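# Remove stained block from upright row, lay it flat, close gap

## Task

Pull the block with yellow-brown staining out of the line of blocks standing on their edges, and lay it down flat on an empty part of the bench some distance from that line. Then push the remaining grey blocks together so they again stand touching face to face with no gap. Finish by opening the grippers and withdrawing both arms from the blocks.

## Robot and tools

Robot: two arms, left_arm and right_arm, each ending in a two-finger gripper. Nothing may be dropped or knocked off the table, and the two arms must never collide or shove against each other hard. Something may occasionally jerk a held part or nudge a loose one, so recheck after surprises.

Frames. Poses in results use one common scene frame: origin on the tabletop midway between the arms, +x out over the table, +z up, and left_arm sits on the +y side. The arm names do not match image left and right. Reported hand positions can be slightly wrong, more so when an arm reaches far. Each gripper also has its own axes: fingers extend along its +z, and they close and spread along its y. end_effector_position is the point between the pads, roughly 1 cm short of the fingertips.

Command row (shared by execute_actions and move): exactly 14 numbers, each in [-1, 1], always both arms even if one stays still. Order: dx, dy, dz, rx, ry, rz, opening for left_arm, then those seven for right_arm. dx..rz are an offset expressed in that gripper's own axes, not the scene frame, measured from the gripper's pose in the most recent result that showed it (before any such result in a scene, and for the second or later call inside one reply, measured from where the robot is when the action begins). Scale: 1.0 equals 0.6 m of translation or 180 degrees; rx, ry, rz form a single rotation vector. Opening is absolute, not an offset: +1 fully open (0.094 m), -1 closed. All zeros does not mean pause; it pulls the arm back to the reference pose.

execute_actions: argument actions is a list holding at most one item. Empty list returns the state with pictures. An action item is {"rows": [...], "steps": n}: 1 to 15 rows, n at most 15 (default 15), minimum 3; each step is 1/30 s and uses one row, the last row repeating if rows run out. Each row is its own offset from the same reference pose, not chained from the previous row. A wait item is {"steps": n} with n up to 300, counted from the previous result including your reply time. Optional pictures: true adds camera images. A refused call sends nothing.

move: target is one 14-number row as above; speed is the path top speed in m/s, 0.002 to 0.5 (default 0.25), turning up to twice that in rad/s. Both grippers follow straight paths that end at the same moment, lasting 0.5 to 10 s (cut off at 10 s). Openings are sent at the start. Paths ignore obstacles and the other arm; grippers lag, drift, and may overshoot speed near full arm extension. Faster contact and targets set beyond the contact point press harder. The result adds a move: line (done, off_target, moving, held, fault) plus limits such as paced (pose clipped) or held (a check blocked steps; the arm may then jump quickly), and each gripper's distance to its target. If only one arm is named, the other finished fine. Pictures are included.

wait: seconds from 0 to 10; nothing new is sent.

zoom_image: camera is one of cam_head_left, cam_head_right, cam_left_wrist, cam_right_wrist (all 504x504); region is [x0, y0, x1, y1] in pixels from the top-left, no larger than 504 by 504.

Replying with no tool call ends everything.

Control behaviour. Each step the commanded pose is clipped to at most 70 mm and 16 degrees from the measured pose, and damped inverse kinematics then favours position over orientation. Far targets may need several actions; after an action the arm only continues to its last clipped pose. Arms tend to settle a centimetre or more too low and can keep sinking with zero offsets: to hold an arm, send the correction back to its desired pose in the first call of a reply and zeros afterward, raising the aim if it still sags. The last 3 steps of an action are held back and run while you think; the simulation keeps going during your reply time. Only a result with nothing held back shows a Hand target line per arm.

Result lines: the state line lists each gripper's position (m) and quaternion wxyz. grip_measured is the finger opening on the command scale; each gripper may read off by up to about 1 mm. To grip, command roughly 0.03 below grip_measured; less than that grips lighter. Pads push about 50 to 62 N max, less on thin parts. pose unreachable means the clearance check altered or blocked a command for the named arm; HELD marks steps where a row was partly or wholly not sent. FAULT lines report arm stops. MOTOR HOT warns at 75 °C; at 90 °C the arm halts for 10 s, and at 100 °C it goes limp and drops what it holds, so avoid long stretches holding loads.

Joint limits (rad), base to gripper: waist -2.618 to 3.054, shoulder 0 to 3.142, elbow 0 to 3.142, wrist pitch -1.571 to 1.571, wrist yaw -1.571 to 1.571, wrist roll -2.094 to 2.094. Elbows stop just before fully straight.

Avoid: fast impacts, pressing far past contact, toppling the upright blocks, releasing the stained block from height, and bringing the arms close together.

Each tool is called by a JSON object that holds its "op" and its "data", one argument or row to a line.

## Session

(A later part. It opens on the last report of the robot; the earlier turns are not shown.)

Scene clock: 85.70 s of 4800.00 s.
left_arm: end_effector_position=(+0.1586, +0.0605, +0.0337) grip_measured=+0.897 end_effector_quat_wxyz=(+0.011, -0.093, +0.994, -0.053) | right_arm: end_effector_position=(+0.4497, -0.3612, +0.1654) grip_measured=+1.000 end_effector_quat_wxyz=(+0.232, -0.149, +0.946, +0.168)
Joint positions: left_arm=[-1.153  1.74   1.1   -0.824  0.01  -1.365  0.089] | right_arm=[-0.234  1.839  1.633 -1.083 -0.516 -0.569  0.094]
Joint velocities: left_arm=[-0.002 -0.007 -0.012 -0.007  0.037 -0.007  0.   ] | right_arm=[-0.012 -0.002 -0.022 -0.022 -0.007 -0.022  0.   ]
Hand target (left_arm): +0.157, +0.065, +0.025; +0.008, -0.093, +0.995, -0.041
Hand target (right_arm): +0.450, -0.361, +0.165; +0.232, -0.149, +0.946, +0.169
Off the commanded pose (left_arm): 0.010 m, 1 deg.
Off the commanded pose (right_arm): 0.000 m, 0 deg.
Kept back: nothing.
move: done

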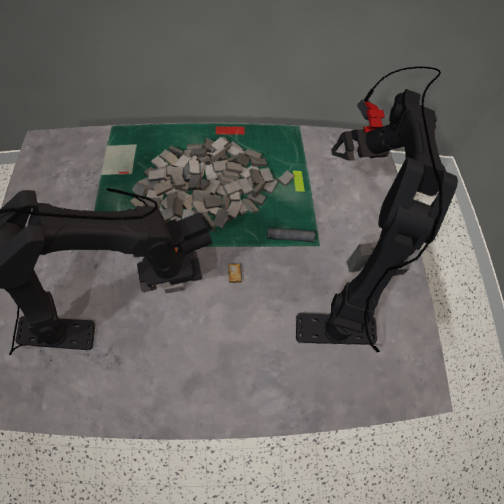

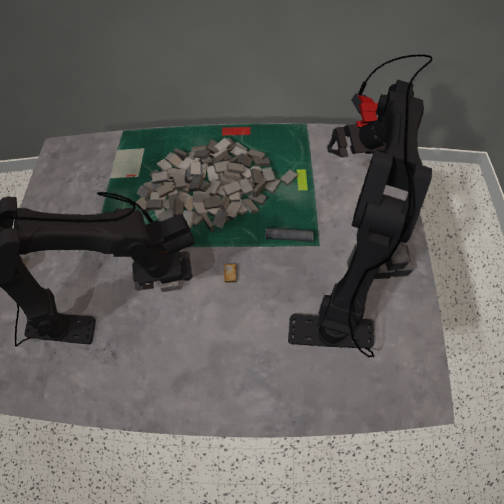

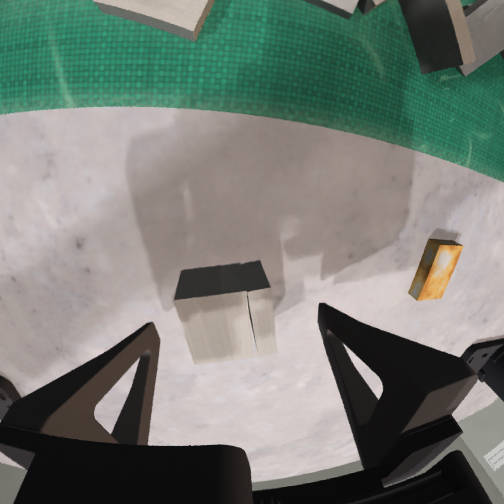

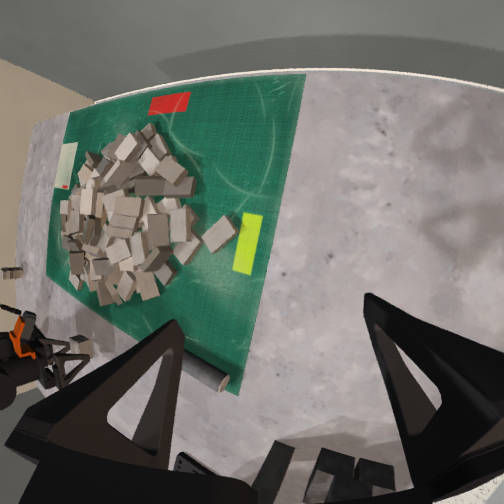

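{"op": "move", "data": {
  "target": [-0.02,0,0.025,0,0,0,0.9,0,0,0,0,0,0,1],
  "speed": 0.04
}}

{"op": "move", "data": {
  "target": [0,0,0,0,0,0,-0.5,0,0,0,0,0,0,1]
}}

Scene clock: 86.73 s of 4800.00 s.
left_arm: end_effector_position=(+0.1702, +0.0557, +0.0285) grip_measured=+0.897 end_effector_quat_wxyz=(+0.016, -0.093, +0.994, -0.063) | right_arm: end_effector_position=(+0.4497, -0.3614, +0.1653) grip_measured=+1.000 end_effector_quat_wxyz=(+0.232, -0.149, +0.946, +0.168)
Joint positions: left_arm=[-1.126  1.761  1.1   -0.78   0.011 -1.339  0.089] | right_arm=[-0.234  1.839  1.633 -1.083 -0.514 -0.569  0.094]
Joint velocities: left_arm=[-0.027  0.002 -0.002 -0.037 -0.066 -0.051  0.001] | right_arm=[ 0.027 -0.012 -0.017  0.037 -0.051 -0.066  0.   ]
Hand target (left_arm): +0.171, +0.062, +0.019; +0.011, -0.092, +0.994, -0.053
Hand target (right_arm): +0.450, -0.361, +0.165; +0.232, -0.149, +0.946, +0.168
Off the commanded pose (left_arm): 0.011 m, 1 deg.
Off the commanded pose (right_arm): 0.000 m, 0 deg.
Kept back: nothing.
move: off_target (left_arm)

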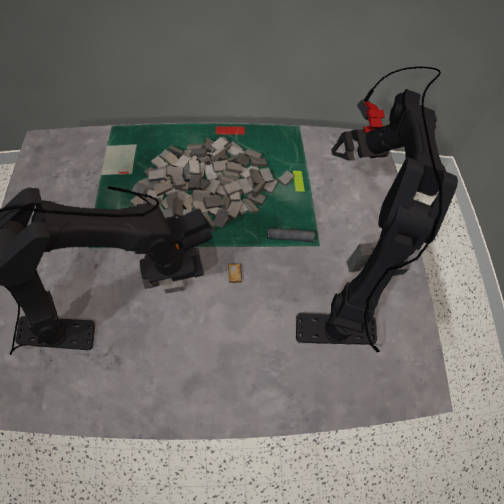

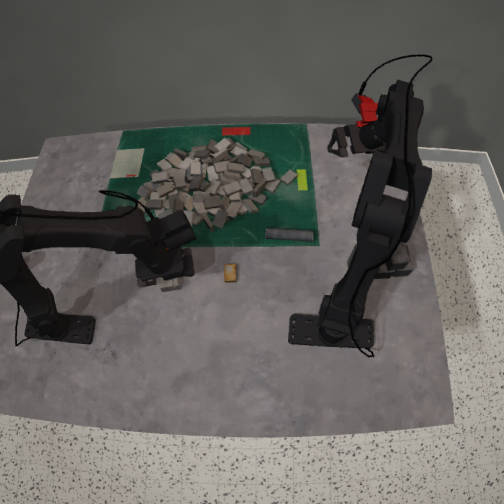

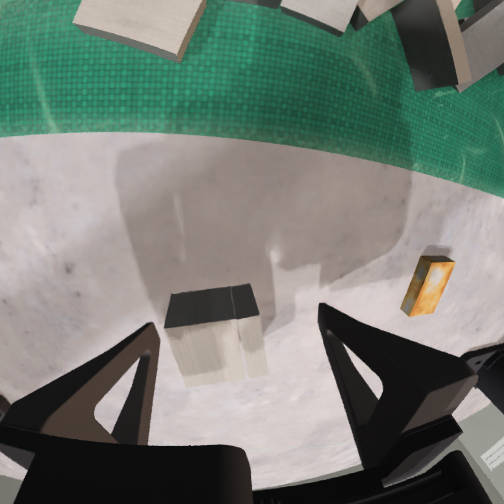

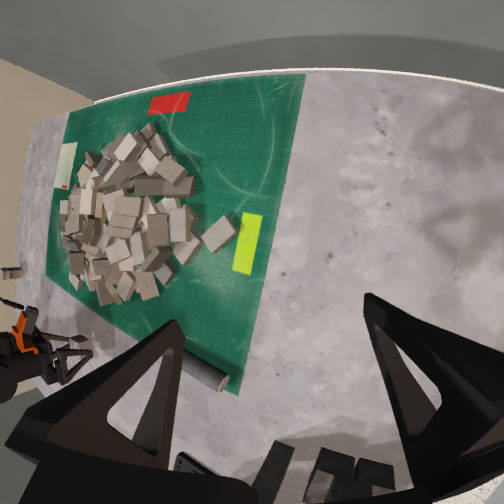

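Scene clock: 87.23 s of 4800.00 s.
left_arm: end_effector_position=(+0.1696, +0.0574, +0.0283) grip_measured=-0.091 end_effector_quat_wxyz=(+0.015, -0.093, +0.994, -0.060) | right_arm: end_effector_position=(+0.4496, -0.3616, +0.1652) grip_measured=+1.000 end_effector_quat_wxyz=(+0.232, -0.149, +0.947, +0.167)
Joint positions: left_arm=[-1.126  1.761  1.1   -0.788  0.01  -1.339  0.043] | right_arm=[-0.234  1.839  1.633 -1.083 -0.513 -0.569  0.094]
Joint velocities: left_arm=[ 0.012 -0.012 -0.012 -0.007  0.022  0.007  0.   ] | right_arm=[ 0.017 -0.017 -0.002 -0.095  0.007 -0.022  0.   ]
Hand target (left_arm): +0.170, +0.056, +0.029; +0.016, -0.093, +0.994, -0.063
Hand target (right_arm): +0.450, -0.361, +0.165; +0.232, -0.149, +0.946, +0.168
Off the commanded pose (left_arm): 0.002 m, 0 deg.
Off the commanded pose (right_arm): 0.000 m, 0 deg.
Kept back: nothing.
move: done

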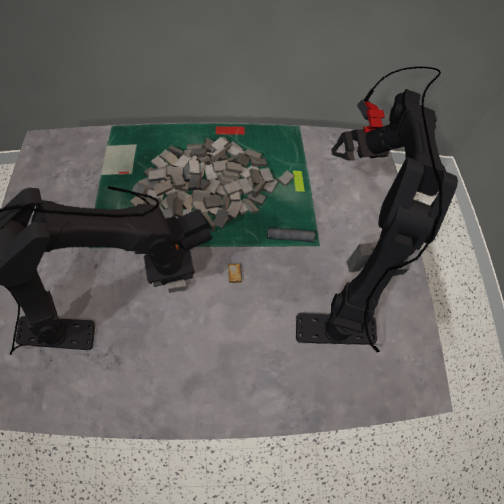

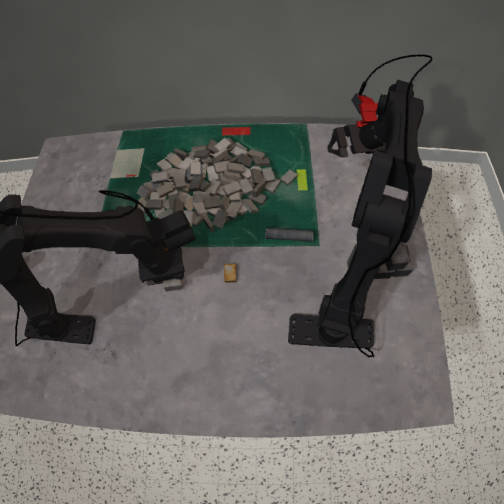

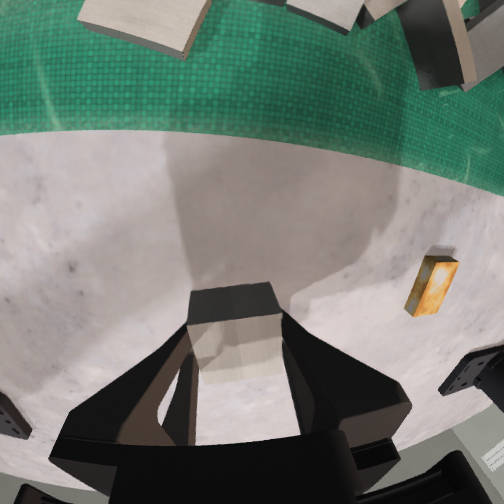

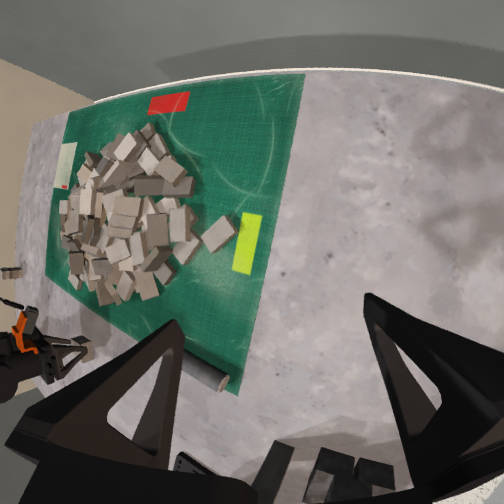

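Squeezed. Release, retreat.

{"op": "move", "data": {
  "target": [0,0,0,0,0,0,0.8,0,0,0,0,0,0,1]
}}

{"op": "move", "data": {
  "target": [0,0.1,-0.25,0,0,0,1,0,0,0,0,0,0,1]
}}

Scene clock: 88.17 s of 4800.00 s.
left_arm: end_effector_position=(+0.1696, +0.0573, +0.0283) grip_measured=+0.797 end_effector_quat_wxyz=(+0.015, -0.093, +0.994, -0.060) | right_arm: end_effector_position=(+0.4496, -0.3618, +0.1651) grip_measured=+1.000 end_effector_quat_wxyz=(+0.231, -0.149, +0.947, +0.167)
Joint positions: left_arm=[-1.126  1.761  1.1   -0.787  0.01  -1.339  0.084] | right_arm=[-0.234  1.839  1.633 -1.083 -0.512 -0.569  0.094]
Joint velocities: left_arm=[-0.012 -0.007 -0.002 -0.051  0.051 -0.007  0.   ] | right_arm=[-0.002  0.012  0.017 -0.007 -0.037  0.066  0.   ]
Hand target (left_arm): +0.170, +0.057, +0.028; +0.015, -0.093, +0.994, -0.060
Hand target (right_arm): +0.450, -0.362, +0.165; +0.232, -0.149, +0.947, +0.167
Off the commanded pose (left_arm): 0.000 m, 0 deg.
Off the commanded pose (right_arm): 0.000 m, 0 deg.
Kept back: nothing.
move: done

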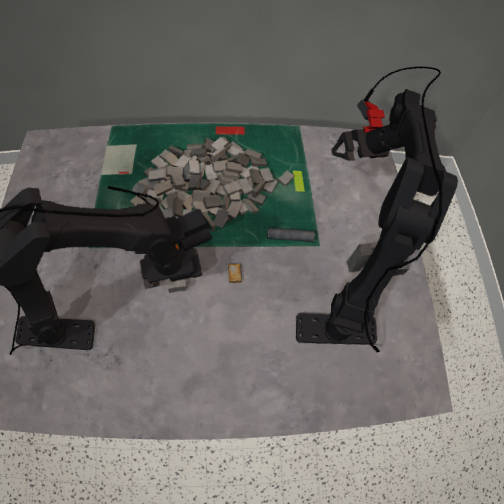

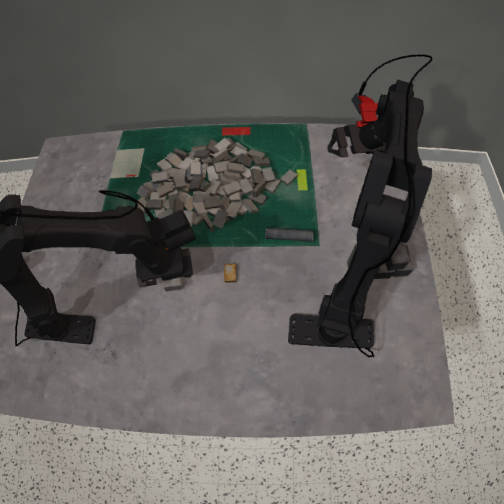

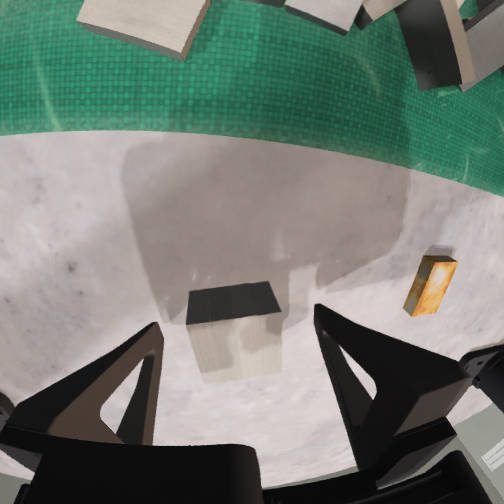

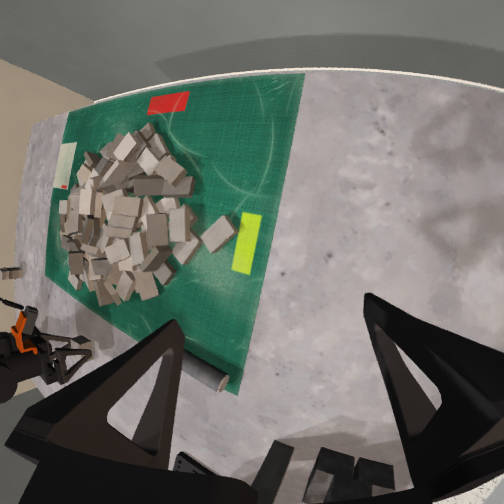

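Scene clock: 89.53 s of 4800.00 s.
left_arm: end_effector_position=(+0.1498, +0.1286, +0.1638) grip_measured=+1.000 end_effector_quat_wxyz=(+0.016, -0.093, +0.994, -0.058) | right_arm: end_effector_position=(+0.4496, -0.3619, +0.1650) grip_measured=+1.000 end_effector_quat_wxyz=(+0.231, -0.149, +0.947, +0.166)
Joint positions: left_arm=[-1.081  1.409  1.293 -1.335  0.013 -1.293  0.094] | right_arm=[-0.234  1.839  1.633 -1.083 -0.511 -0.569  0.094]
Joint velocities: left_arm=[-0.002 -0.002 -0.002 -0.007 -0.037  0.022  0.   ] | right_arm=[-0.012  0.007  0.002 -0.051  0.007 -0.066  0.   ]
Hand target (left_arm): +0.151, +0.132, +0.171; +0.016, -0.093, +0.994, -0.060
Hand target (right_arm): +0.450, -0.362, +0.165; +0.231, -0.149, +0.947, +0.167
Off the commanded pose (left_arm): 0.008 m, 0 deg.
Off the commanded pose (right_arm): 0.000 m, 0 deg.
Kept back: nothing.
move: done

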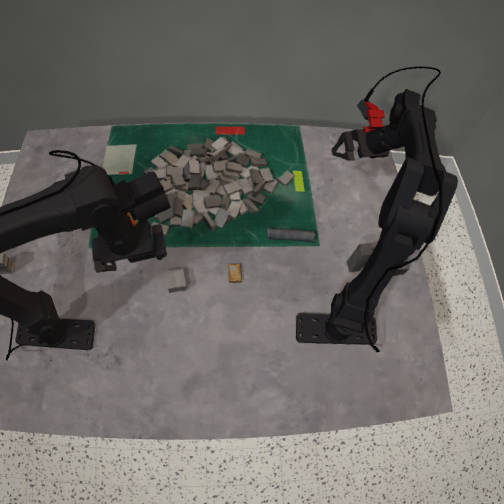

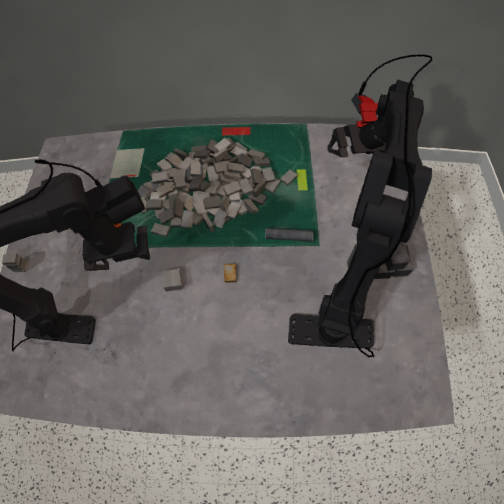

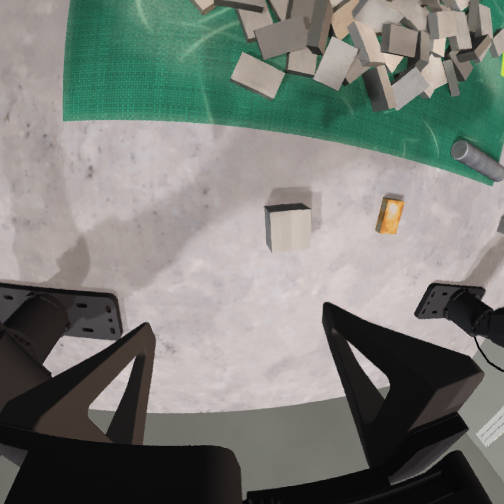

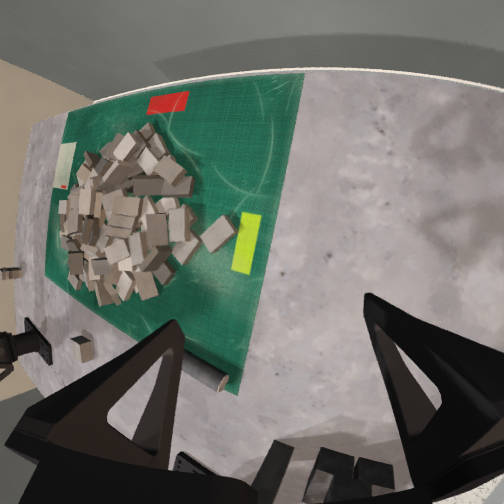

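{"op": "finished_scene", "data": {
  "scene": 1
}}

The scene is finished: the task was done.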